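## Task

Set the spice jar inside the storage bin that sits on the desk so that no part of it sticks out past the bin's rim. The bin must hold nothing else and carry nothing on top. The bin has to stay upright and remain almost entirely on the desk. Release the jar and pull the robot away at the end. The robot must not topple or be left leaning. If the jar stays in place only because the robot holds it, the goal is not met.

## Robot and tools

ROBOT. A wheeled base with two drive wheels and casters. It carries a lifting column with a tilting head and two six-joint arms, each ending in a two-finger gripper. Shoulder height S = 0.90 m + column_m. Folded, the robot is 0.73 m long and 0.62 m wide, and its front sits 0.40 m ahead of the column. The base cannot move sideways. Loose objects may occasionally be nudged by outside pushes.

FRAMES. Base frame: origin on the floor under the column, between the wheels, with x forward, y left and z up. left_hand and right_hand are reported in it. Each is the point where the fingers meet, and the tips reach 8 mm past it. The hand's z axis runs along the fingers and its y axis across the opening. Odometry frame: the base frame as it stood when the scene began. base_odometry counts wheel turns only, so slipping reads as travel.

TOOL execute_actions. Arguments: "actions", a list holding one action or none (none just returns state and pictures), and "cameras", a list of names from cam_head_left, cam_head_right, cam_left_wrist, cam_right_wrist, nav_camera, all. Omitted or null means all; [] means none. An action may hold:
- "base": exactly one relative command. {"translate_m": d} drives straight d metres from where the base now is, forward positive, range -3 to 3. {"rotate_rad": d} turns in place d radians, counter-clockwise (left) positive, range -3.2 to 3.2.
- "joints": absolute targets keyed by name, in metres or radians. column_m 0 to 0.8. head_tilt_rad -0.61 to 1.308, 0 about level and positive looking down. Per arm (left_ and right_ prefixes): joint1_rad -2.879 to 2.879, joint2_rad 0 to 3.141, joint3_rad 0 to 3.019, joint4_rad -1.692 to 1.57, joint5_rad -1.57 to 1.57 (positive swings the hand to the robot's right), joint6_rad -2.094 to 2.094 (hand roll), gripper_m 0 (closed) to 0.093, the fingertip gap.
- "speeds": optional caps for this action only. translate_m 0.05 to 0.8 m/s and rotate_rad 0.1 to 1 rad/s, with the maximum as default. Caps do not slow arms.
A base move that would need more than 8.667 s at its speed is refused. So is any call with an unknown key or an out-of-range value, and then nothing moves. Omitted joints may keep pushing toward earlier targets.

Other tools: wait {"seconds": 0 to 10} lets the scene run and returns state and pictures. zoom_image {"camera", "region": [x0,y0,x1,y1]} in pixels of that camera's latest image, at most 504x504. read_manual returns licence text only. finished_scene {"scene": n} ends the current scene for good and reports success. Call it only once the object rests in the bin, the gripper is open and the arm is clear. If a result reports a stop, later motion calls in the same reply are skipped.

ARM GEOMETRY. With left_joint1_rad -1.57 (right 1.57) and joints 5 and 6 at 0, each arm moves in a vertical plane 0.23 m to that side of the column. Let a = j2 - 0.35, b = 1.05 + j2 - j3 and c = b - j4; c = 1.57 means fingers straight down. The hand point is then ahead = 0.12 + 0.39 sin a + 0.38 cos b + 0.25 cos c, and height = S + 0.39 cos a - 0.38 sin b - 0.25 sin c. Example: j2, j3, j4 = 0.93, 0.78, 0.14 gives 0.60 m ahead and 0.25 m below S. Real hands land up to about 5 cm lower and nearer the column (more with load). Trust the reported left_hand/right_hand, which are good to within a few cm. Reach is about 1 m from the shoulder. Small light objects carry fine with fingers down, up to 0.6 m ahead.

GRIPPING. Fingers are 7 cm long, and the gripper body is 10 cm wide and 7 cm thick. To grasp, command an opening smaller than the object; off_target is then expected. A reported opening 0.002 m or more above the target means something is held. Fingers opening against bin walls can drag the bin up, so open only a little when releasing inside it. Joints may ignore changes under about 0.03 rad (0.08 for j2, j3). For gentle contact, step about 0.05 rad per call from your last target.

RESULT LINES. base_status and joint_status give done, off_target, contact_stop, time_out, or not_followed. "joint command not followed" plus a cause line means a self-collision check blocked the arm. To recover, move the joints you just commanded at least 0.05 rad back, or move the other arm away. A blocked arm keeps pushing and heats up; send its reported positions back as targets to relax it. A column contact_stop while descending means a hand touched something. After that, the column refuses to go down until raised 0.2 m. A base contact_stop means a wheel stalled: back off 0.05 m before turning. turned_by_wheels vs turned_by_imu differing notably means slip or collision. wheel_motors_off = 1 means overload; the base then won't hold still. base_tilt gives lean in degrees, and a forward drop of 0.5 or more means the robot is tipping back. MOTOR HOT warns of heat; an OVER-TEMPERATURE FAULT drops the arm. on_its_own lists uncommanded behaviour and held targets.

AVOID. Arms striking or pressing on each other, especially near the centre line. Knocking over the bin or pushing it off the desk. Dropping objects. Pushing hard with base or column; a desk edge more than 0.30 m up can slide over the housing and hit the column. Moving arms with column_m under 0.3. Leaving anything else in the bin.

Each tool is called in YAML: its name, and indented under it one key for each argument.

## Session

execute_actions:
  actions: []

Scene clock: 0.00 s.
Joint torques (N m, as the arm reports them, + toward a larger angle): no reading
base_odometry: x=+0.000 y=+0.000 heading=+0.000 (m, m, rad; odometry frame)
turned_by_wheels: +0.000 (rad since the last result)
turned_by_imu: +0.000 (rad since the last result)
base_tilt: forward=-0.2 right=+0.5 (deg)
base_status: not commanded
joint_positions: column_m=+0.557 head_tilt_rad=+0.865 left_joint1_rad=-1.572 left_joint2_rad=+0.866 left_joint3_rad=+0.392 left_joint4_rad=-0.968 left_joint5_rad=-0.019 left_joint6_rad=-0.049 left_gripper_m=+0.095 right_joint1_rad=+1.558 right_joint2_rad=+0.904 right_joint3_rad=+0.400 right_joint4_rad=-0.905 right_joint5_rad=-0.023 right_joint6_rad=-0.055 right_gripper_m=+0.095
joint_status: not commanded
wheel_motors_off: 0
motor_effort: left_wheel=+3 right_wheel=+0 (%)
left_hand: x=+0.1388 y=+0.2275 z=+1.2624 quat_wxyz=(+0.443, +0.017, -0.896, -0.019) (m; base frame)
right_hand: x=+0.1446 y=-0.2243 z=+1.2482 quat_wxyz=(+0.428, +0.014, -0.903, -0.019) (m; base frame)
pictures: cam_head_left, cam_head_right, cam_left_wrist, cam_right_wrist, nav_camera
Images, in order (width x height): cam_head_left 672x504, cam_head_right 672x504, cam_left_wrist 504x504, cam_right_wrist 504x504, nav_camera 672x504.

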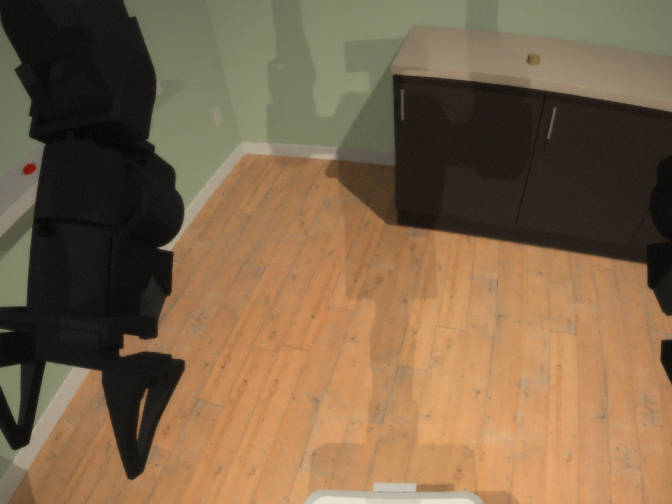

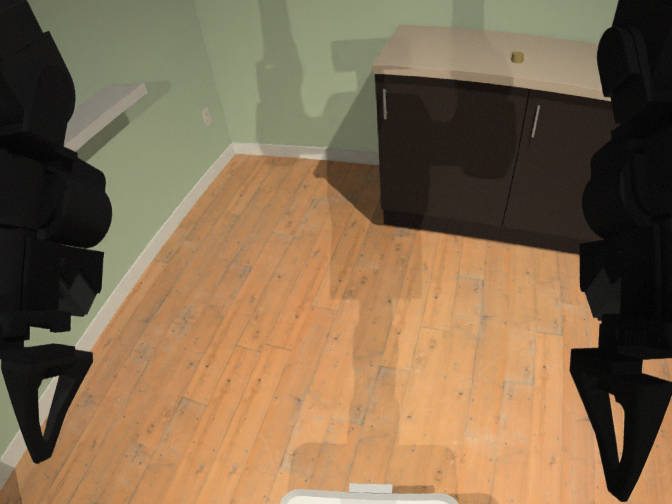

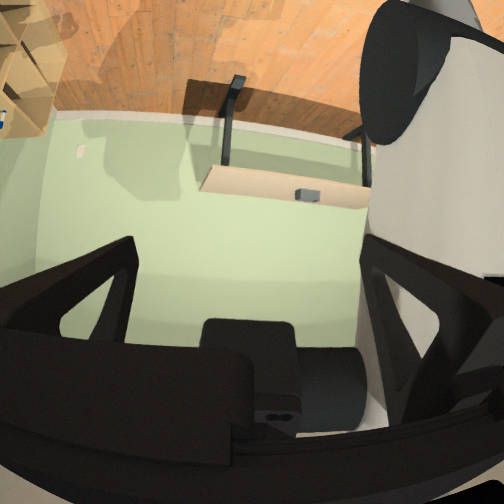

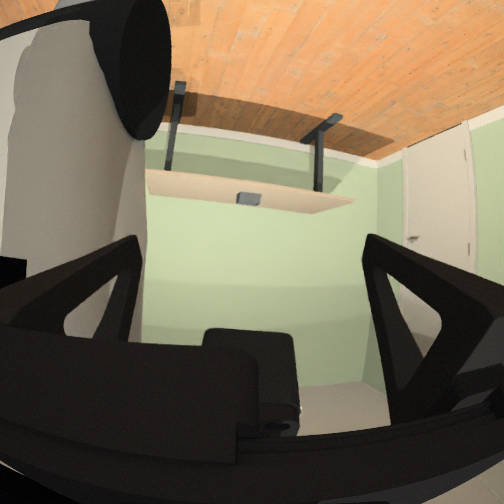

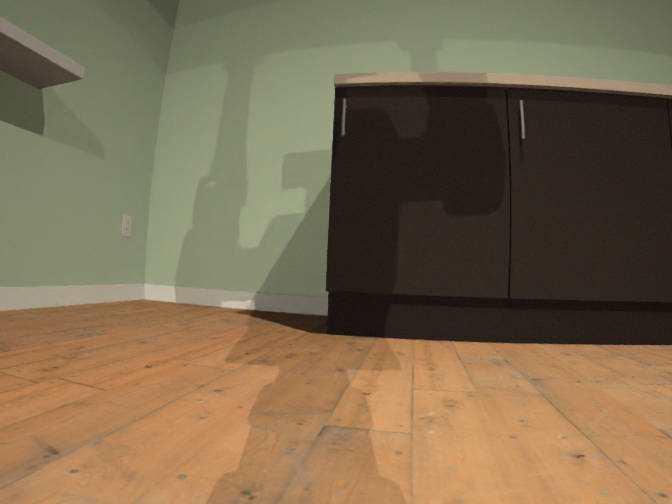

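zoom_image:
  camera: "cam_head_left"
  region: [450, 20, 672, 120]

execute_actions:
  actions:
    - {"base":{"rotate_rad":-1.57},"joints":{"head_tilt_rad":0.5}}
  cameras: ["cam_head_left","cam_head_right"]

execute_actions:
  actions:
    - {"base":{"rotate_rad":-1.57}}
  cameras: ["cam_head_left","cam_head_right"]

execute_actions:
  actions:
    - {"base":{"rotate_rad":-1.57}}
  cameras: ["cam_head_left","cam_head_right"]

Region (450, 20, 672, 120) of cam_head_left's 672x504 image, scaled by 2.270, with more detail than that image has; it fills the top 227 rows of this view, and the rest is white.

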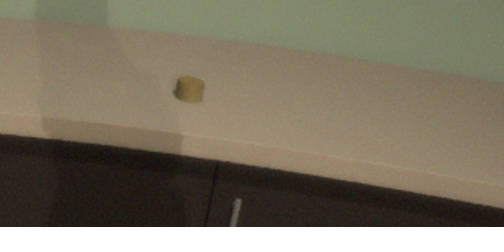

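Scene clock: 8.50 s.
Joint torques (N m, as the arm reports them, + toward a larger angle): left_arm=[-0.37 -7.6  -0.74 -1.08 -0.11 -0.04] | right_arm=[-0.08 -7.05 -1.31 -1.02 -0.14  0.2 ]
base_odometry: x=+0.000 y=+0.000 heading=-1.569 (m, m, rad; odometry frame)
turned_by_wheels: -1.569 (rad since the last result)
turned_by_imu: -1.548 (rad since the last result)
base_tilt: forward=-0.2 right=+0.5 (deg)
base_status: done
joint_positions: column_m=+0.557 head_tilt_rad=+0.518 left_joint1_rad=-1.572 left_joint2_rad=+0.866 left_joint3_rad=+0.392 left_joint4_rad=-0.968 left_joint5_rad=-0.019 left_joint6_rad=-0.049 left_gripper_m=+0.095 right_joint1_rad=+1.558 right_joint2_rad=+0.904 right_joint3_rad=+0.400 right_joint4_rad=-0.905 right_joint5_rad=-0.023 right_joint6_rad=-0.055 right_gripper_m=+0.095
joint_status: all done
wheel_motors_off: 0
motor_effort: left_wheel=+7(55) right_wheel=-7(49) (%)
left_hand: x=+0.1388 y=+0.2275 z=+1.2624 quat_wxyz=(+0.443, +0.017, -0.896, -0.019) (m; base frame)
right_hand: x=+0.1446 y=-0.2243 z=+1.2482 quat_wxyz=(+0.428, +0.014, -0.903, -0.019) (m; base frame)
pictures: cam_head_left, cam_head_right
camera_calibration (this result's frames):
cam_head_left: T_world_to_cam=[[0.112505, -0.992312, -0.0515708, 0.0975842], [-0.428113, -0.0015713, -0.903724, 1.40936], [0.896695, 0.123752, -0.424998, 0.535732], [0, 0, 0, 1]] pos_world=[0.111998, 0.0327507, 1.50639]
cam_head_right: T_world_to_cam=[[0.106352, -0.99299, -0.0515766, 0.0262035], [-0.441277, -0.000651839, -0.897371, 1.40558], [0.891047, 0.118197, -0.438253, 0.553923], [0, 0, 0, 1]] pos_world=[0.123894, -0.0385358, 1.50544]
Images, in order (width x height): cam_head_left 672x504, cam_head_right 672x504.

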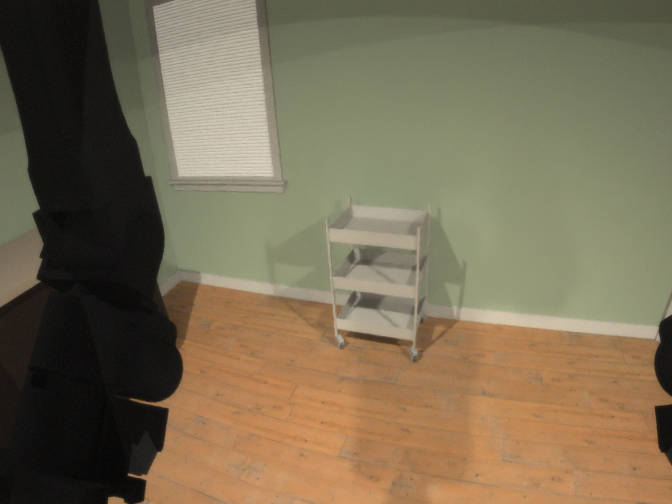

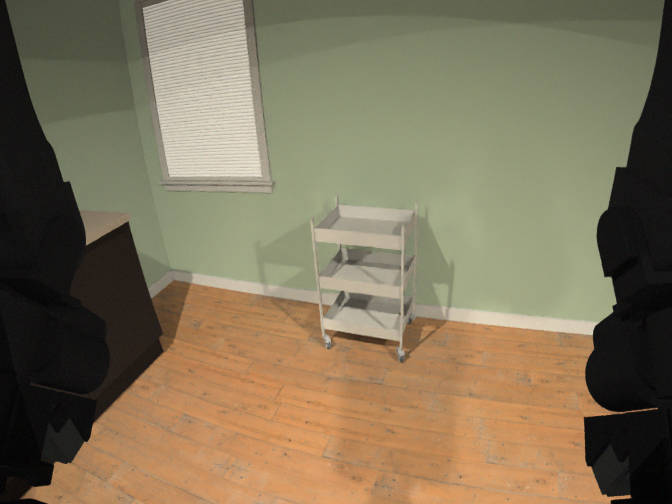

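Scene clock: 11.67 s.
Joint torques (N m, as the arm reports them, + toward a larger angle): left_arm=[-0.31 -7.5  -0.56 -1.19 -0.05 -0.06] | right_arm=[-0.11 -7.03 -1.32 -1.03 -0.14  0.21]
base_odometry: x=+0.000 y=+0.000 heading=-3.137 (m, m, rad; odometry frame)
turned_by_wheels: -1.569 (rad since the last result)
turned_by_imu: -1.550 (rad since the last result)
base_tilt: forward=-0.2 right=+0.5 (deg)
base_status: done
joint_positions: column_m=+0.557 head_tilt_rad=+0.518 left_joint1_rad=-1.572 left_joint2_rad=+0.866 left_joint3_rad=+0.392 left_joint4_rad=-0.968 left_joint5_rad=-0.019 left_joint6_rad=-0.049 left_gripper_m=+0.095 right_joint1_rad=+1.558 right_joint2_rad=+0.904 right_joint3_rad=+0.400 right_joint4_rad=-0.905 right_joint5_rad=-0.023 right_joint6_rad=-0.055 right_gripper_m=+0.095
joint_status: not commanded
wheel_motors_off: 0
motor_effort: left_wheel=+8(35) right_wheel=-7(34) (%)
left_hand: x=+0.1388 y=+0.2275 z=+1.2624 quat_wxyz=(+0.443, +0.017, -0.896, -0.019) (m; base frame)
right_hand: x=+0.1446 y=-0.2243 z=+1.2482 quat_wxyz=(+0.428, +0.014, -0.903, -0.019) (m; base frame)
pictures: cam_head_left, cam_head_right
camera_calibration (this result's frames):
cam_head_left: T_world_to_cam=[[0.112506, -0.992312, -0.0515695, 0.0975822], [-0.428103, -0.0015713, -0.903729, 1.40937], [0.8967, 0.123752, -0.424988, 0.535716], [0, 0, 0, 1]] pos_world=[0.111998, 0.0327507, 1.50639]
cam_head_right: T_world_to_cam=[[0.106353, -0.99299, -0.0515754, 0.0262016], [-0.441266, -0.000651839, -0.897376, 1.40559], [0.891052, 0.118197, -0.438242, 0.553907], [0, 0, 0, 1]] pos_world=[0.123894, -0.0385358, 1.50544]
Images, in order (width x height): cam_head_left 672x504, cam_head_right 672x504.

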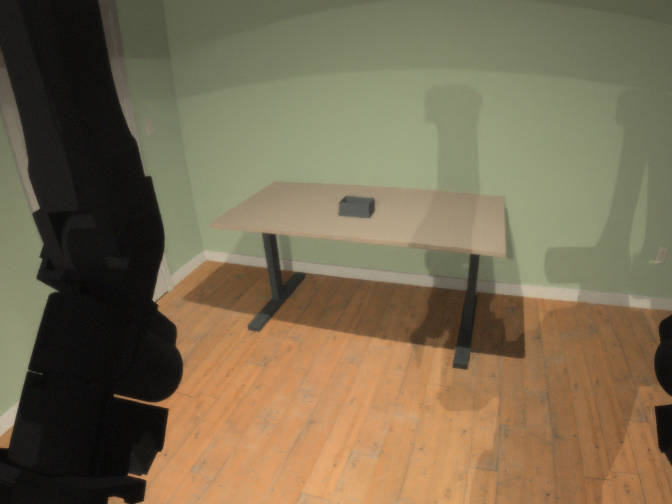

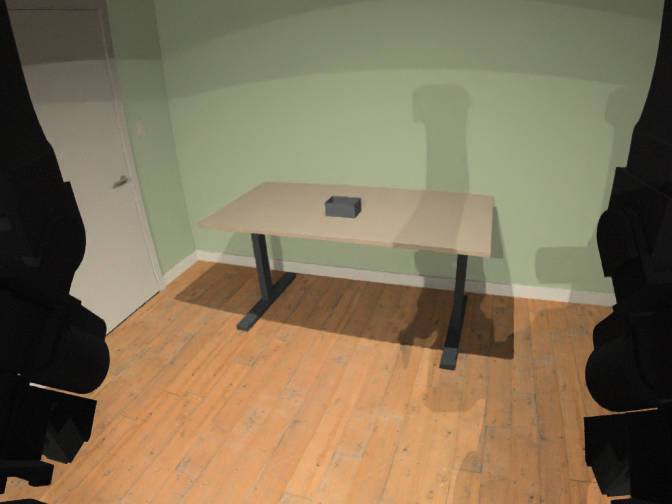

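Scene clock: 14.83 s.
Joint torques (N m, as the arm reports them, + toward a larger angle): left_arm=[-0.36 -7.45 -0.7  -1.16 -0.07 -0.05] | right_arm=[-0.11 -7.07 -1.32 -1.03 -0.14  0.2 ]
base_odometry: x=+0.000 y=+0.000 heading=+1.577 (m, m, rad; odometry frame)
turned_by_wheels: -1.569 (rad since the last result)
turned_by_imu: -1.550 (rad since the last result)
base_tilt: forward=-0.1 right=+0.5 (deg)
base_status: done
joint_positions: column_m=+0.557 head_tilt_rad=+0.518 left_joint1_rad=-1.572 left_joint2_rad=+0.866 left_joint3_rad=+0.392 left_joint4_rad=-0.968 left_joint5_rad=-0.019 left_joint6_rad=-0.049 left_gripper_m=+0.095 right_joint1_rad=+1.558 right_joint2_rad=+0.904 right_joint3_rad=+0.400 right_joint4_rad=-0.905 right_joint5_rad=-0.023 right_joint6_rad=-0.055 right_gripper_m=+0.095
joint_status: not commanded
wheel_motors_off: 0
motor_effort: left_wheel=+7(35) right_wheel=-8(32) (%)
left_hand: x=+0.1388 y=+0.2275 z=+1.2624 quat_wxyz=(+0.443, +0.017, -0.896, -0.019) (m; base frame)
right_hand: x=+0.1446 y=-0.2243 z=+1.2482 quat_wxyz=(+0.428, +0.014, -0.903, -0.019) (m; base frame)
pictures: cam_head_left, cam_head_right
camera_calibration (this result's frames):
cam_head_left: T_world_to_cam=[[0.112506, -0.992312, -0.0515687, 0.097581], [-0.428097, -0.0015713, -0.903732, 1.40937], [0.896703, 0.123752, -0.424982, 0.535707], [0, 0, 0, 1]] pos_world=[0.111999, 0.0327507, 1.50639]
cam_head_right: T_world_to_cam=[[0.106353, -0.99299, -0.0515747, 0.0262005], [-0.44126, -0.000651839, -0.897379, 1.4056], [0.891055, 0.118197, -0.438236, 0.553897], [0, 0, 0, 1]] pos_world=[0.123894, -0.0385358, 1.50544]
Images, in order (width x height): cam_head_left 672x504, cam_head_right 672x504.

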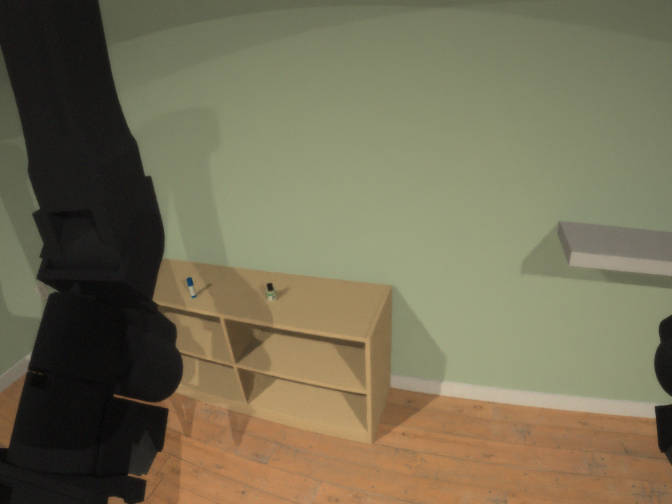

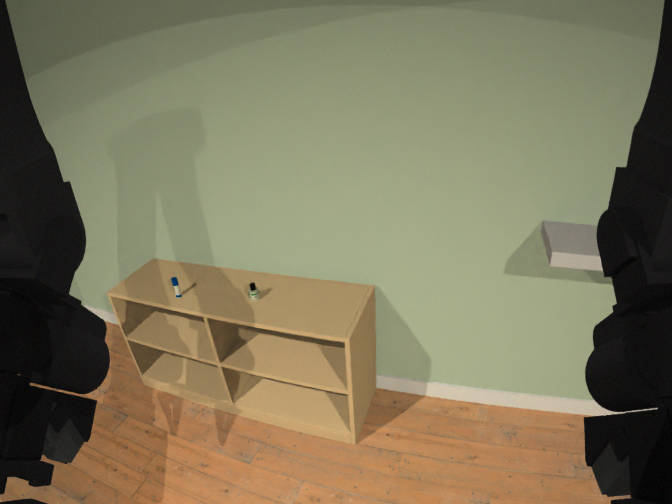

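zoom_image:
  camera: "cam_head_left"
  region: [160, 260, 310, 320]

Region (160, 260, 310, 320) of cam_head_left's 672x504 image, scaled by 3.360, with more detail than that image has; it fills the top 202 rows of this view, and the rest is white.

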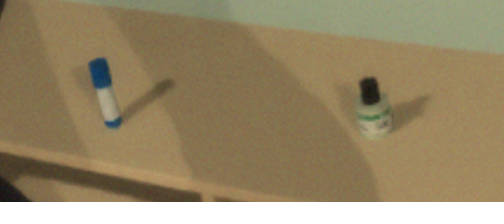

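execute_actions:
  actions:
    - {"base":{"rotate_rad":0.3},"joints":{"head_tilt_rad":0.8}}
  cameras: []

execute_actions:
  actions:
    - {"base":{"translate_m":0.7}}
  cameras: ["cam_head_left","cam_head_right"]

zoom_image:
  camera: "cam_head_left"
  region: [170, 100, 500, 350]

Scene clock: 28.23 s.
Joint torques (N m, as the arm reports them, + toward a larger angle): left_arm=[-0.04 -7.59 -0.51 -1.11 -0.08 -0.04] | right_arm=[-0.13 -7.06 -1.31 -1.01 -0.14  0.21]
base_odometry: x=+0.000 y=+0.000 heading=+1.875 (m, m, rad; odometry frame)
turned_by_wheels: +0.298 (rad since the last result)
turned_by_imu: +0.295 (rad since the last result)
base_tilt: forward=-0.2 right=+0.4 (deg)
base_status: done
joint_positions: column_m=+0.557 head_tilt_rad=+0.802 left_joint1_rad=-1.572 left_joint2_rad=+0.866 left_joint3_rad=+0.392 left_joint4_rad=-0.968 left_joint5_rad=-0.019 left_joint6_rad=-0.049 left_gripper_m=+0.095 right_joint1_rad=+1.558 right_joint2_rad=+0.904 right_joint3_rad=+0.400 right_joint4_rad=-0.905 right_joint5_rad=-0.023 right_joint6_rad=-0.055 right_gripper_m=+0.095
joint_status: all done
wheel_motors_off: 0
motor_effort: left_wheel=-7(29) right_wheel=+8(28) (%)
left_hand: x=+0.1388 y=+0.2275 z=+1.2624 quat_wxyz=(+0.443, +0.017, -0.896, -0.019) (m; base frame)
right_hand: x=+0.1446 y=-0.2243 z=+1.2482 quat_wxyz=(+0.428, +0.014, -0.903, -0.019) (m; base frame)
pictures: none
No camera images: the call's "cameras" was empty. Leave "cameras" out to get every camera's image.

Scene clock: 31.40 s.
Joint torques (N m, as the arm reports them, + toward a larger angle): left_arm=[-0.06 -7.34 -0.86 -1.23 -0.08 -0.06] | right_arm=[-0.11 -7.08 -1.4  -1.02 -0.14  0.21]
base_odometry: x=-0.210 y=+0.668 heading=+1.874 (m, m, rad; odometry frame)
turned_by_wheels: -0.001 (rad since the last result)
turned_by_imu: -0.003 (rad since the last result)
base_tilt: forward=-0.3 right=+0.6 (deg)
base_status: done
joint_positions: column_m=+0.557 head_tilt_rad=+0.802 left_joint1_rad=-1.572 left_joint2_rad=+0.866 left_joint3_rad=+0.394 left_joint4_rad=-0.968 left_joint5_rad=-0.019 left_joint6_rad=-0.049 left_gripper_m=+0.095 right_joint1_rad=+1.558 right_joint2_rad=+0.904 right_joint3_rad=+0.401 right_joint4_rad=-0.905 right_joint5_rad=-0.023 right_joint6_rad=-0.055 right_gripper_m=+0.095
joint_status: not commanded
wheel_motors_off: 0
motor_effort: left_wheel=-3(56) right_wheel=+2(74) (%)
left_hand: x=+0.1397 y=+0.2275 z=+1.2621 quat_wxyz=(+0.442, +0.017, -0.897, -0.019) (m; base frame)
right_hand: x=+0.1452 y=-0.2243 z=+1.2480 quat_wxyz=(+0.428, +0.014, -0.904, -0.019) (m; base frame)
pictures: cam_head_left, cam_head_right
camera_calibration (this result's frames):
cam_head_left: T_world_to_cam=[[0.0935397, -0.992312, -0.0810388, 0.143998], [-0.664266, -0.0015713, -0.747494, 1.18013], [0.74162, 0.123752, -0.659306, 0.90499], [0, 0, 0, 1]] pos_world=[0.0992898, 0.0327507, 1.49047]
cam_head_right: T_world_to_cam=[[0.0876315, -0.99299, -0.0793196, 0.0699431], [-0.675121, -0.000651839, -0.737706, 1.17094], [0.732483, 0.118197, -0.670446, 0.920093], [0, 0, 0, 1]] pos_world=[0.110443, -0.0385358, 1.48623]
Images, in order (width x height): cam_head_left 672x504, cam_head_right 672x504.

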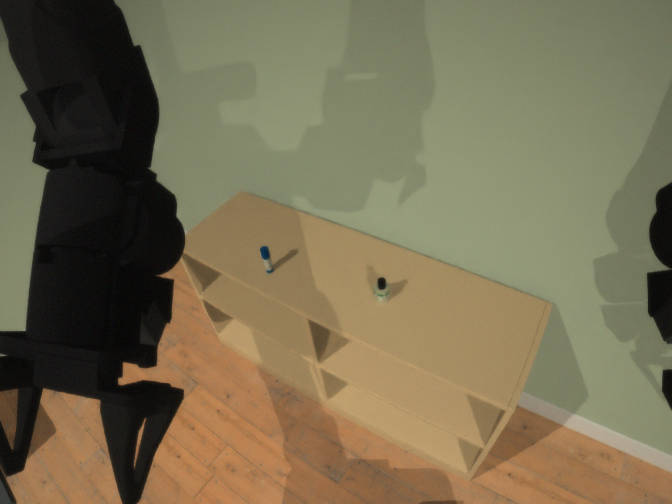

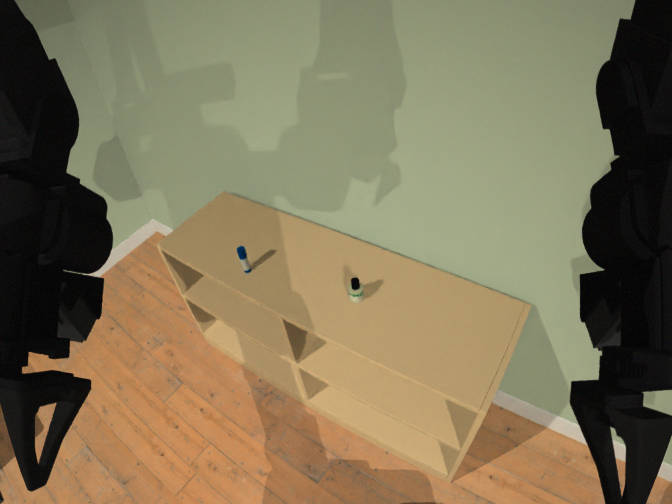

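Region (170, 100, 500, 350) of cam_head_left's 672x504 image, scaled by 1.527, with more detail than that image has; it fills the top 382 rows of this view, and the rest is white.

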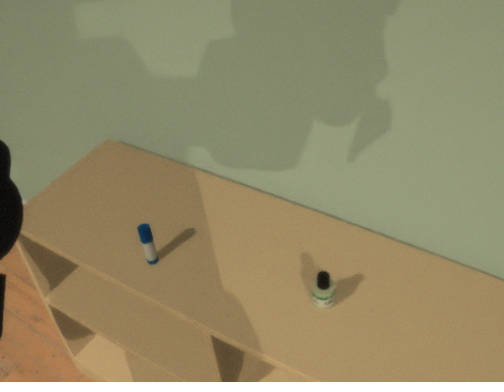

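zoom_image:
  camera: "cam_head_left"
  region: [350, 265, 410, 310]

Region (350, 265, 410, 310) of cam_head_left's 672x504 image, scaled by 8.400, with more detail than that image has; it fills the top 378 rows of this view, and the rest is white.

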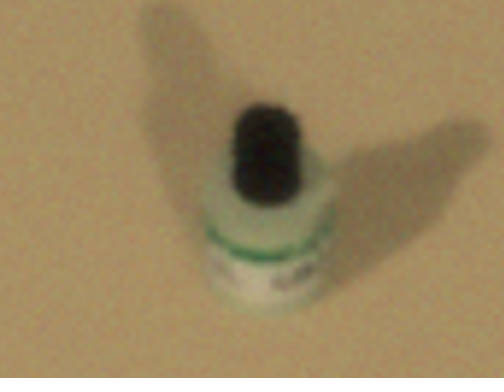

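execute_actions:
  actions:
    - {"base":{"rotate_rad":-2.43},"joints":{"head_tilt_rad":0.5}}
  cameras: ["cam_head_left"]

execute_actions:
  actions:
    - {"base":{"translate_m":1.2},"joints":{"head_tilt_rad":0.75}}
  cameras: ["cam_head_left","cam_head_right"]

Scene clock: 41.73 s.
Joint torques (N m, as the arm reports them, + toward a larger angle): left_arm=[-0.34 -7.63 -0.68 -1.26 -0.09 -0.03] | right_arm=[-0.1  -7.03 -1.46 -1.02 -0.14  0.21]
base_odometry: x=-0.210 y=+0.668 heading=-0.554 (m, m, rad; odometry frame)
turned_by_wheels: -2.428 (rad since the last result)
turned_by_imu: -2.399 (rad since the last result)
base_tilt: forward=-0.2 right=+0.6 (deg)
base_status: done
joint_positions: column_m=+0.557 head_tilt_rad=+0.518 left_joint1_rad=-1.572 left_joint2_rad=+0.866 left_joint3_rad=+0.394 left_joint4_rad=-0.968 left_joint5_rad=-0.019 left_joint6_rad=-0.049 left_gripper_m=+0.095 right_joint1_rad=+1.558 right_joint2_rad=+0.904 right_joint3_rad=+0.401 right_joint4_rad=-0.905 right_joint5_rad=-0.023 right_joint6_rad=-0.055 right_gripper_m=+0.095
joint_status: all done
wheel_motors_off: 0
motor_effort: left_wheel=+8(39) right_wheel=-7(59) (%)
left_hand: x=+0.1397 y=+0.2275 z=+1.2621 quat_wxyz=(+0.442, +0.017, -0.897, -0.019) (m; base frame)
right_hand: x=+0.1452 y=-0.2243 z=+1.2480 quat_wxyz=(+0.428, +0.014, -0.904, -0.019) (m; base frame)
pictures: cam_head_left
camera_calibration (this result's frames):
cam_head_left: T_world_to_cam=[[0.112505, -0.992312, -0.0515708, 0.0975843], [-0.428114, -0.0015713, -0.903724, 1.40936], [0.896695, 0.123752, -0.424999, 0.535733], [0, 0, 0, 1]] pos_world=[0.111998, 0.0327507, 1.50639]
Images, in order (width x height): cam_head_left 672x504.

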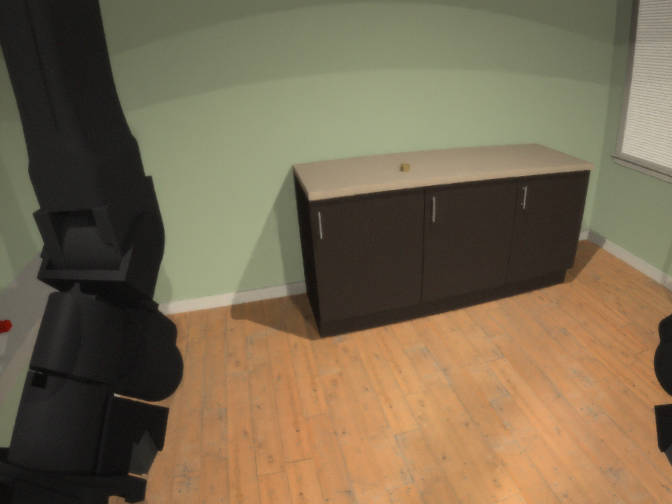

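Scene clock: 45.50 s.
Joint torques (N m, as the arm reports them, + toward a larger angle): left_arm=[-0.25 -7.76 -0.61 -1.29 -0.05 -0.03] | right_arm=[-0.12 -7.09 -1.42 -1.02 -0.14  0.2 ]
base_odometry: x=+0.811 y=+0.037 heading=-0.554 (m, m, rad; odometry frame)
turned_by_wheels: +0.000 (rad since the last result)
turned_by_imu: -0.003 (rad since the last result)
base_tilt: forward=-0.2 right=+0.5 (deg)
base_status: done
joint_positions: column_m=+0.557 head_tilt_rad=+0.753 left_joint1_rad=-1.572 left_joint2_rad=+0.866 left_joint3_rad=+0.394 left_joint4_rad=-0.968 left_joint5_rad=-0.019 left_joint6_rad=-0.049 left_gripper_m=+0.095 right_joint1_rad=+1.558 right_joint2_rad=+0.904 right_joint3_rad=+0.401 right_joint4_rad=-0.905 right_joint5_rad=-0.023 right_joint6_rad=-0.055 right_gripper_m=+0.095
joint_status: all done
wheel_motors_off: 0
motor_effort: left_wheel=+0(65) right_wheel=+0(55) (%)
left_hand: x=+0.1395 y=+0.2275 z=+1.2622 quat_wxyz=(+0.442, +0.017, -0.896, -0.019) (m; base frame)
right_hand: x=+0.1455 y=-0.2243 z=+1.2479 quat_wxyz=(+0.428, +0.014, -0.904, -0.019) (m; base frame)
pictures: cam_head_left, cam_head_right
camera_calibration (this result's frames):
cam_head_left: T_world_to_cam=[[0.0974468, -0.992312, -0.076296, 0.136485], [-0.626345, -0.0015713, -0.779544, 1.22768], [0.773431, 0.123752, -0.621683, 0.845352], [0, 0, 0, 1]] pos_world=[0.101829, 0.0327507, 1.49298]
cam_head_right: T_world_to_cam=[[0.0914605, -0.99299, -0.0748722, 0.0628899], [-0.637673, -0.000651839, -0.770307, 1.21936], [0.764858, 0.118197, -0.633262, 0.861105], [0, 0, 0, 1]] pos_world=[0.113179, -0.0385358, 1.4893]
Images, in order (width x height): cam_head_left 672x504, cam_head_right 672x504.

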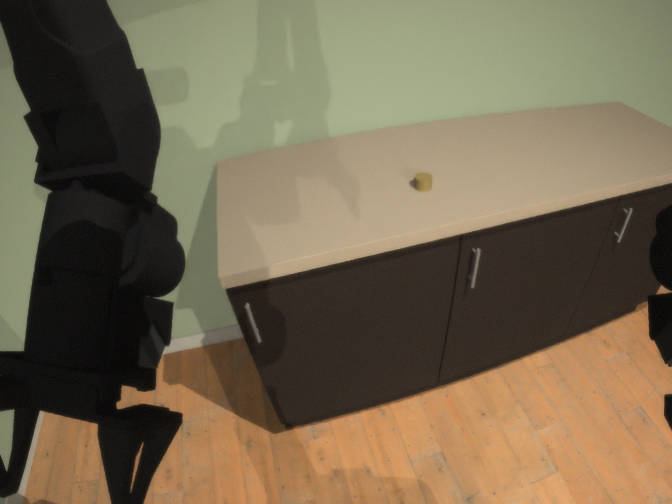

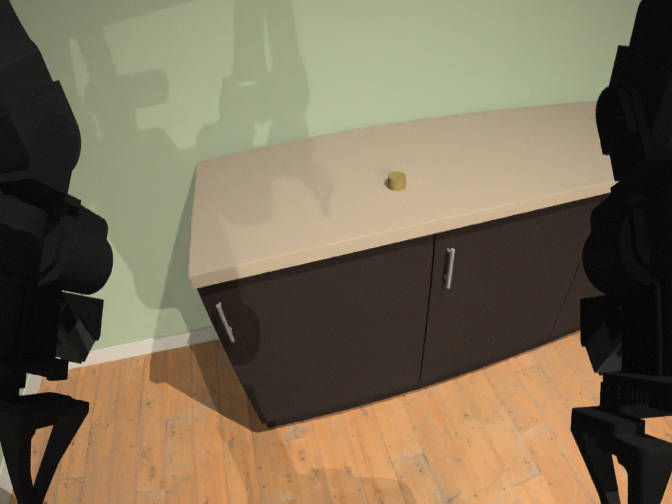

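zoom_image:
  camera: "cam_head_left"
  region: [390, 160, 460, 205]

execute_actions:
  actions:
    - {"base":{"rotate_rad":1.3},"joints":{"head_tilt_rad":0.3}}
  cameras: ["cam_head_right","nav_camera"]

Region (390, 160, 460, 205) of cam_head_left's 672x504 image, scaled by 7.200, with more detail than that image has; it fills the top 324 rows of this view, and the rest is white.

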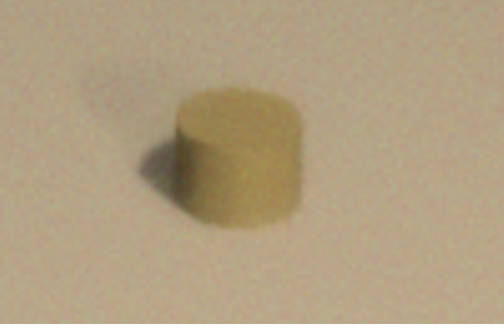

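Scene clock: 53.67 s.
Joint torques (N m, as the arm reports them, + toward a larger angle): left_arm=[ 0.06 -7.83 -0.73 -1.18 -0.05 -0.04] | right_arm=[-0.09 -7.03 -1.4  -1.02 -0.14  0.21]
base_odometry: x=+0.811 y=+0.036 heading=+0.745 (m, m, rad; odometry frame)
turned_by_wheels: +1.299 (rad since the last result)
turned_by_imu: +1.282 (rad since the last result)
base_tilt: forward=-0.1 right=+0.5 (deg)
base_status: done
joint_positions: column_m=+0.557 head_tilt_rad=+0.319 left_joint1_rad=-1.572 left_joint2_rad=+0.866 left_joint3_rad=+0.394 left_joint4_rad=-0.968 left_joint5_rad=-0.019 left_joint6_rad=-0.049 left_gripper_m=+0.095 right_joint1_rad=+1.558 right_joint2_rad=+0.904 right_joint3_rad=+0.401 right_joint4_rad=-0.905 right_joint5_rad=-0.023 right_joint6_rad=-0.055 right_gripper_m=+0.095
joint_status: all done
wheel_motors_off: 0
motor_effort: left_wheel=-8(61) right_wheel=+8(38) (%)
left_hand: x=+0.1395 y=+0.2275 z=+1.2622 quat_wxyz=(+0.442, +0.017, -0.896, -0.019) (m; base frame)
right_hand: x=+0.1455 y=-0.2243 z=+1.2479 quat_wxyz=(+0.428, +0.014, -0.904, -0.019) (m; base frame)
pictures: cam_head_right, nav_camera
camera_calibration (this result's frames):
cam_head_right: T_world_to_cam=[[0.114447, -0.99299, -0.0295431, -0.00819593], [-0.255243, -0.000651839, -0.966877, 1.50352], [0.96008, 0.118197, -0.253528, 0.265468], [0, 0, 0, 1]] pos_world=[0.129831, -0.0385358, 1.52078]
Images, in order (width x height): cam_head_right 672x504, nav_camera 672x504.

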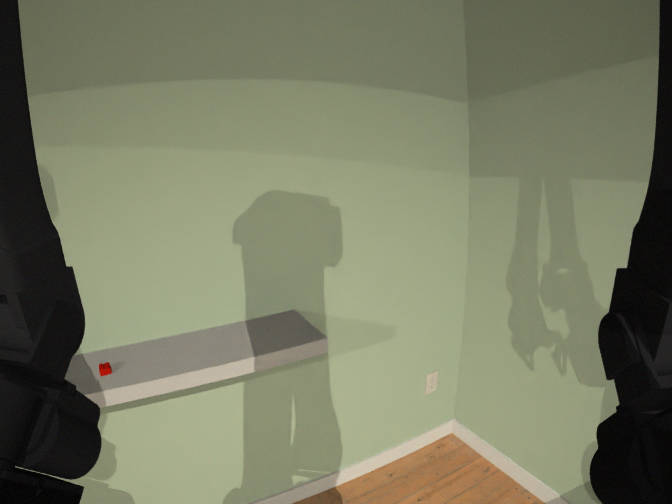

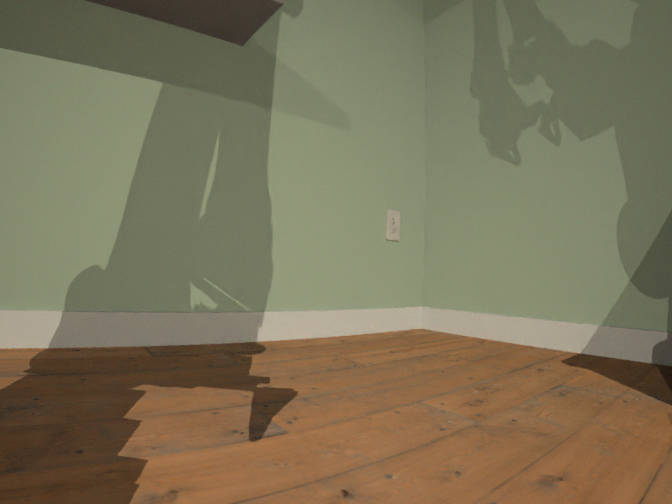

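execute_actions:
  actions:
    - {"base":{"rotate_rad":1.5},"joints":{"head_tilt_rad":0.45,"column_m":0.1}}
  cameras: ["cam_head_right","cam_head_left"]

Scene clock: 66.63 s.
Joint torques (N m, as the arm reports them, + toward a larger angle): left_arm=[-0.46 -7.22 -0.66 -1.19 -0.07 -0.04] | right_arm=[-0.1  -7.15 -1.42 -1.01 -0.14  0.2 ]
base_odometry: x=+0.811 y=+0.036 heading=+2.243 (m, m, rad; odometry frame)
turned_by_wheels: +1.498 (rad since the last result)
turned_by_imu: +1.480 (rad since the last result)
base_tilt: forward=-0.1 right=+0.6 (deg)
base_status: done
joint_positions: column_m=+0.100 head_tilt_rad=+0.455 left_joint1_rad=-1.572 left_joint2_rad=+0.866 left_joint3_rad=+0.394 left_joint4_rad=-0.968 left_joint5_rad=-0.019 left_joint6_rad=-0.049 left_gripper_m=+0.095 right_joint1_rad=+1.558 right_joint2_rad=+0.904 right_joint3_rad=+0.401 right_joint4_rad=-0.905 right_joint5_rad=-0.023 right_joint6_rad=-0.055 right_gripper_m=+0.095
joint_status: all done
wheel_motors_off: 0
motor_effort: left_wheel=-9(33) right_wheel=+10(35) (%)
left_hand: x=+0.1395 y=+0.2275 z=+0.8054 quat_wxyz=(+0.442, +0.017, -0.896, -0.019) (m; base frame)
right_hand: x=+0.1455 y=-0.2243 z=+0.7911 quat_wxyz=(+0.428, +0.014, -0.904, -0.019) (m; base frame)
pictures: cam_head_left, cam_head_right
camera_calibration (this result's frames):
cam_head_left: T_world_to_cam=[[0.115551, -0.992312, -0.0443279, 0.0660078], [-0.369905, -0.0015713, -0.929068, 1.02115], [0.921856, 0.123752, -0.367243, 0.277606], [0, 0, 0, 1]] pos_world=[0.114187, 0.0327507, 1.05359]
cam_head_right: T_world_to_cam=[[0.10941, -0.99299, -0.0447242, -0.00495213], [-0.383445, -0.000651839, -0.923563, 1.02121], [0.91706, 0.118197, -0.380829, 0.290059], [0, 0, 0, 1]] pos_world=[0.126119, -0.0385358, 1.0534]
Images, in order (width x height): cam_head_left 672x504, cam_head_right 672x504.

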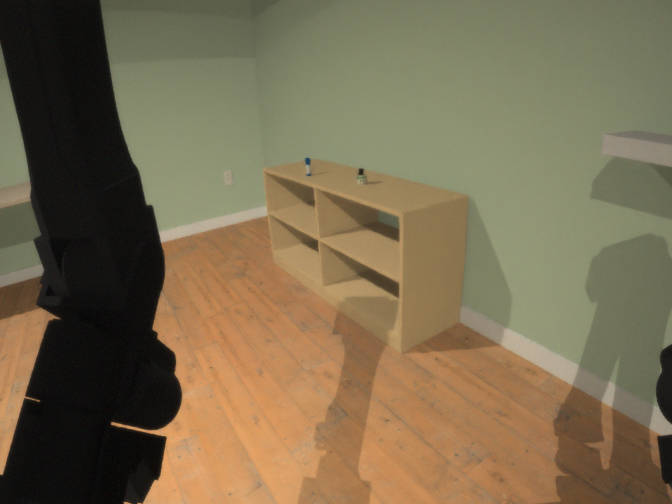

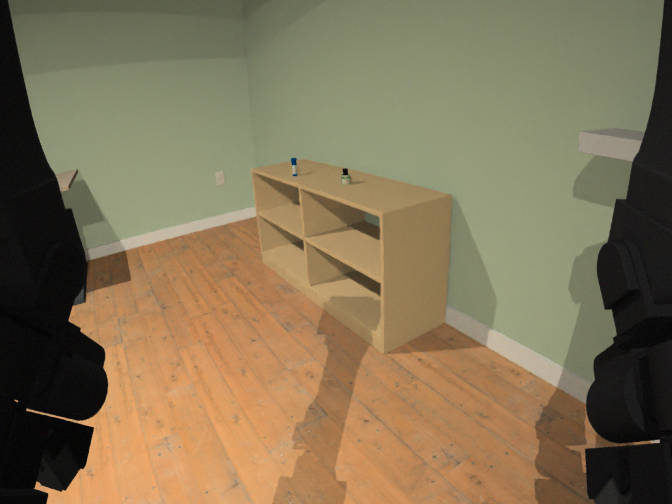

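zoom_image:
  camera: "cam_head_left"
  region: [295, 150, 385, 195]

Region (295, 150, 385, 195) of cam_head_left's 672x504 image, scaled by 5.600, with more detail than that image has.

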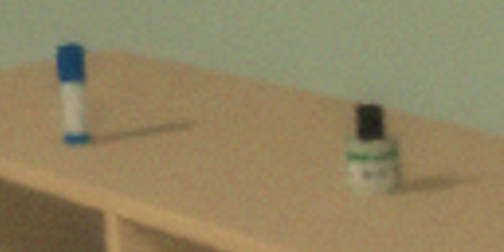

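execute_actions:
  actions:
    - {"base":{"rotate_rad":0.2},"joints":{"head_tilt_rad":0.8,"column_m":0.4}}
  cameras: []

execute_actions:
  actions:
    - {"base":{"translate_m":1.35}}
  cameras: []

execute_actions:
  actions:
    - {"base":{"rotate_rad":-0.8},"joints":{"left_joint2_rad":1.55,"left_joint3_rad":1.6,"left_joint4_rad":-0.57,"left_joint5_rad":0,"left_joint6_rad":0}}

Scene clock: 88.83 s.
Joint torques (N m, as the arm reports them, + toward a larger angle): left_arm=[-0.16 -7.92 -0.69 -1.24 -0.07 -0.03] | right_arm=[-0.08 -7.14 -1.39 -1.02 -0.14  0.21]
base_odometry: x=+0.811 y=+0.036 heading=+2.441 (m, m, rad; odometry frame)
turned_by_wheels: +0.198 (rad since the last result)
turned_by_imu: +0.196 (rad since the last result)
base_tilt: forward=-0.2 right=+0.5 (deg)
base_status: done
joint_positions: column_m=+0.400 head_tilt_rad=+0.802 left_joint1_rad=-1.572 left_joint2_rad=+0.866 left_joint3_rad=+0.394 left_joint4_rad=-0.968 left_joint5_rad=-0.019 left_joint6_rad=-0.049 left_gripper_m=+0.095 right_joint1_rad=+1.558 right_joint2_rad=+0.904 right_joint3_rad=+0.401 right_joint4_rad=-0.905 right_joint5_rad=-0.023 right_joint6_rad=-0.055 right_gripper_m=+0.095
joint_status: all done
wheel_motors_off: 0
motor_effort: left_wheel=-7(32) right_wheel=+10(34) (%)
left_hand: x=+0.1395 y=+0.2275 z=+1.1052 quat_wxyz=(+0.442, +0.017, -0.896, -0.019) (m; base frame)
right_hand: x=+0.1455 y=-0.2243 z=+1.0909 quat_wxyz=(+0.428, +0.014, -0.904, -0.019) (m; base frame)
pictures: none
No camera images: the call's "cameras" was empty. Leave "cameras" out to get every camera's image.

Scene clock: 93.13 s.
Joint torques (N m, as the arm reports them, + toward a larger angle): left_arm=[ 0.15 -7.12 -0.48 -1.27 -0.09 -0.03] | right_arm=[-0.15 -6.89 -1.44 -1.06 -0.16  0.2 ]
base_odometry: x=-0.211 y=+0.896 heading=+2.499 (m, m, rad; odometry frame)
turned_by_wheels: +0.058 (rad since the last result)
turned_by_imu: +0.056 (rad since the last result)
base_tilt: forward=-0.1 right=+0.5 (deg)
base_status: translate_m contact_stop (by the wheels' count: +1.336 of +1.350)
joint_positions: column_m=+0.400 head_tilt_rad=+0.803 left_joint1_rad=-1.572 left_joint2_rad=+0.863 left_joint3_rad=+0.392 left_joint4_rad=-0.968 left_joint5_rad=-0.019 left_joint6_rad=-0.049 left_gripper_m=+0.095 right_joint1_rad=+1.558 right_joint2_rad=+0.902 right_joint3_rad=+0.402 right_joint4_rad=-0.904 right_joint5_rad=-0.023 right_joint6_rad=-0.055 right_gripper_m=+0.095
joint_status: not commanded
wheel_motors_off: 0
motor_effort: left_wheel=-1(100) right_wheel=+0(100) (%)
left_hand: x=+0.1394 y=+0.2275 z=+1.1055 quat_wxyz=(+0.441, +0.017, -0.897, -0.019) (m; base frame)
right_hand: x=+0.1466 y=-0.2244 z=+1.0906 quat_wxyz=(+0.425, +0.015, -0.905, -0.018) (m; base frame)
pictures: none
No camera images: the call's "cameras" was empty. Leave "cameras" out to get every camera's image.

not run: a stop came earlier in this reply.

Hit the bookcase corner probably.

execute_actions:
  actions:
    - {"base":{"translate_m":-0.15}}
  cameras: ["cam_head_left","nav_camera"]

Scene clock: 98.43 s.
Joint torques (N m, as the arm reports them, + toward a larger angle): left_arm=[-0.25 -7.22 -0.49 -1.24 -0.12 -0.04] | right_arm=[-0.06 -6.83 -1.2  -1.07 -0.16  0.21]
base_odometry: x=-0.091 y=+0.806 heading=+2.501 (m, m, rad; odometry frame)
turned_by_wheels: +0.001 (rad since the last result)
turned_by_imu: +0.001 (rad since the last result)
base_tilt: forward=-0.1 right=+0.5 (deg)
base_status: done
joint_positions: column_m=+0.400 head_tilt_rad=+0.803 left_joint1_rad=-1.572 left_joint2_rad=+0.863 left_joint3_rad=+0.391 left_joint4_rad=-0.968 left_joint5_rad=-0.019 left_joint6_rad=-0.049 left_gripper_m=+0.095 right_joint1_rad=+1.558 right_joint2_rad=+0.902 right_joint3_rad=+0.399 right_joint4_rad=-0.904 right_joint5_rad=-0.023 right_joint6_rad=-0.055 right_gripper_m=+0.095
joint_status: not commanded
wheel_motors_off: 0
motor_effort: left_wheel=+0(68) right_wheel=-1(38) (%)
left_hand: x=+0.1386 y=+0.2275 z=+1.1058 quat_wxyz=(+0.442, +0.017, -0.897, -0.019) (m; base frame)
right_hand: x=+0.1447 y=-0.2244 z=+1.0912 quat_wxyz=(+0.427, +0.015, -0.904, -0.018) (m; base frame)
pictures: cam_head_left, nav_camera
camera_calibration (this result's frames):
cam_head_left: T_world_to_cam=[[0.0934538, -0.992312, -0.0811378, 0.13142], [-0.665058, -0.0015713, -0.74679, 1.06187], [0.740922, 0.123752, -0.660091, 0.802636], [0, 0, 0, 1]] pos_world=[0.0992343, 0.0327507, 1.33347]
Images, in order (width x height): cam_head_left 672x504, nav_camera 672x504.

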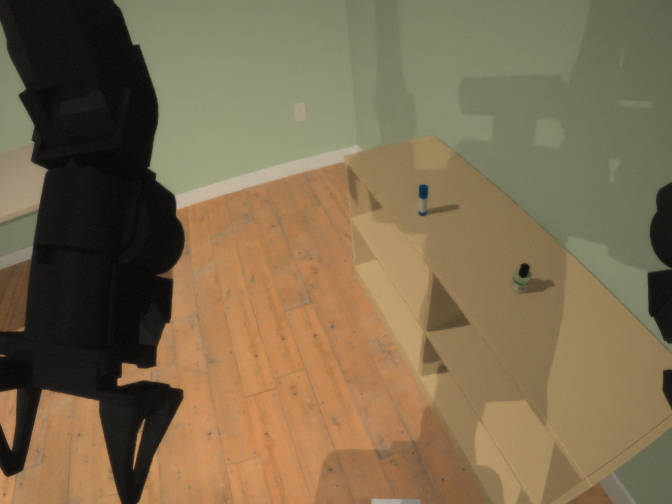

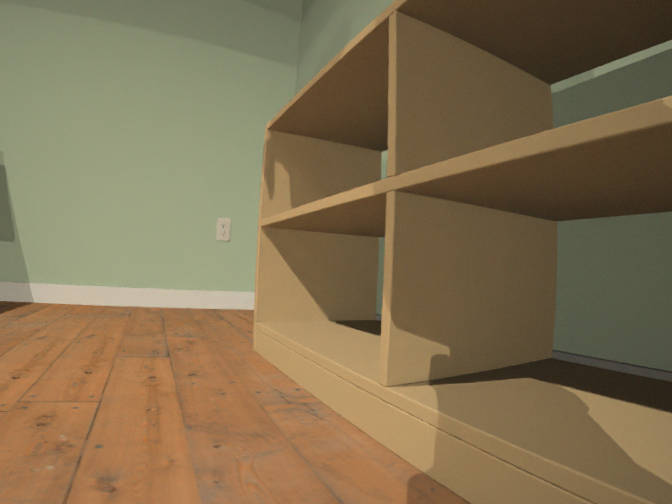

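execute_actions:
  actions:
    - {"joints":{"right_joint1_rad":1.57,"right_joint2_rad":1.55,"right_joint3_rad":1.6,"right_joint4_rad":-0.57,"right_joint5_rad":0,"right_joint6_rad":0}}
  cameras: ["cam_head_left","cam_head_right","cam_right_wrist"]

Scene clock: 106.87 s.
Joint torques (N m, as the arm reports them, + toward a larger angle): left_arm=[ 0.   -7.45 -0.45 -1.23 -0.09 -0.04] | right_arm=[  0.95 -20.69   5.4    0.46  -0.01   0.31]
base_odometry: x=-0.091 y=+0.806 heading=+2.501 (m, m, rad; odometry frame)
turned_by_wheels: +0.000 (rad since the last result)
turned_by_imu: +0.000 (rad since the last result)
base_tilt: forward=-0.1 right=+0.5 (deg)
base_status: not commanded
joint_positions: column_m=+0.400 head_tilt_rad=+0.803 left_joint1_rad=-1.572 left_joint2_rad=+0.863 left_joint3_rad=+0.391 left_joint4_rad=-0.968 left_joint5_rad=-0.019 left_joint6_rad=-0.049 left_gripper_m=+0.095 right_joint1_rad=+1.559 right_joint2_rad=+1.551 right_joint3_rad=+1.586 right_joint4_rad=-0.571 right_joint5_rad=-0.004 right_joint6_rad=-0.013 right_gripper_m=+0.095
joint_status: all done
wheel_motors_off: 0
motor_effort: left_wheel=-1(1) right_wheel=-3(3) (%)
left_hand: x=+0.1386 y=+0.2275 z=+1.1058 quat_wxyz=(+0.442, +0.017, -0.897, -0.019) (m; base frame)
right_hand: x=+0.6824 y=-0.2330 z=+0.8701 quat_wxyz=(+0.006, +0.003, -1.000, +0.003) (m; base frame)
pictures: cam_head_left, cam_head_right, cam_right_wrist
camera_calibration (this result's frames):
cam_head_left: T_world_to_cam=[[0.0934539, -0.992312, -0.0811378, 0.13142], [-0.665057, -0.0015713, -0.746791, 1.06187], [0.740922, 0.123752, -0.660091, 0.802636], [0, 0, 0, 1]] pos_world=[0.0992343, 0.0327507, 1.33347]
cam_head_right: T_world_to_cam=[[0.0875474, -0.99299, -0.0794124, 0.0576267], [-0.675902, -0.000651839, -0.736991, 1.0542], [0.731773, 0.118197, -0.671221, 0.815977], [0, 0, 0, 1]] pos_world=[0.110383, -0.0385358, 1.32921]
cam_right_wrist: T_world_to_cam=[[-0.00354024, -0.999717, 0.0235113, -0.251002], [-0.801108, 0.0169072, 0.59828, 0.0333264], [-0.598509, -0.016717, -0.800942, 1.22582], [0, 0, 0, 1]] pos_world=[0.759475, -0.231003, 0.967775]
Images, in order (width x height): cam_head_left 672x504, cam_head_right 672x504, cam_right_wrist 504x504.

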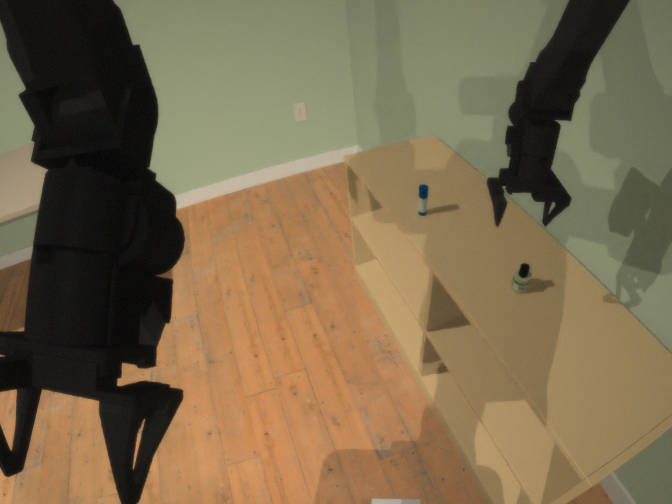

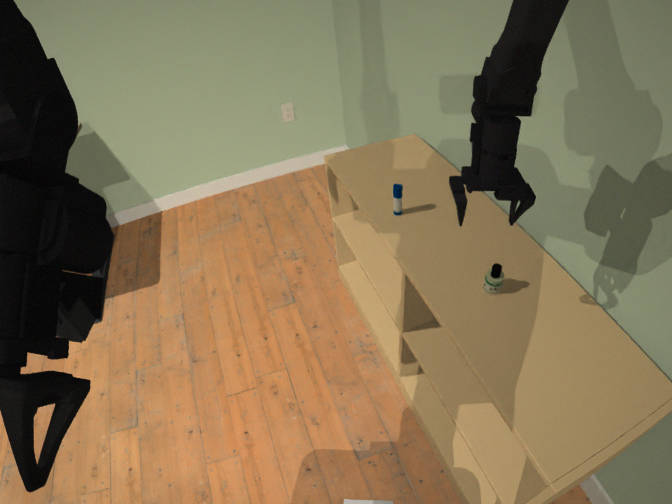

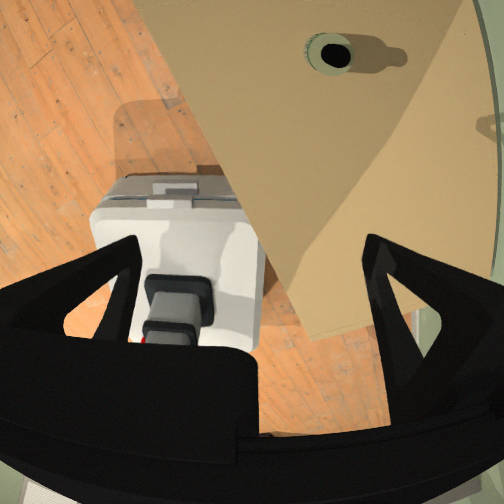

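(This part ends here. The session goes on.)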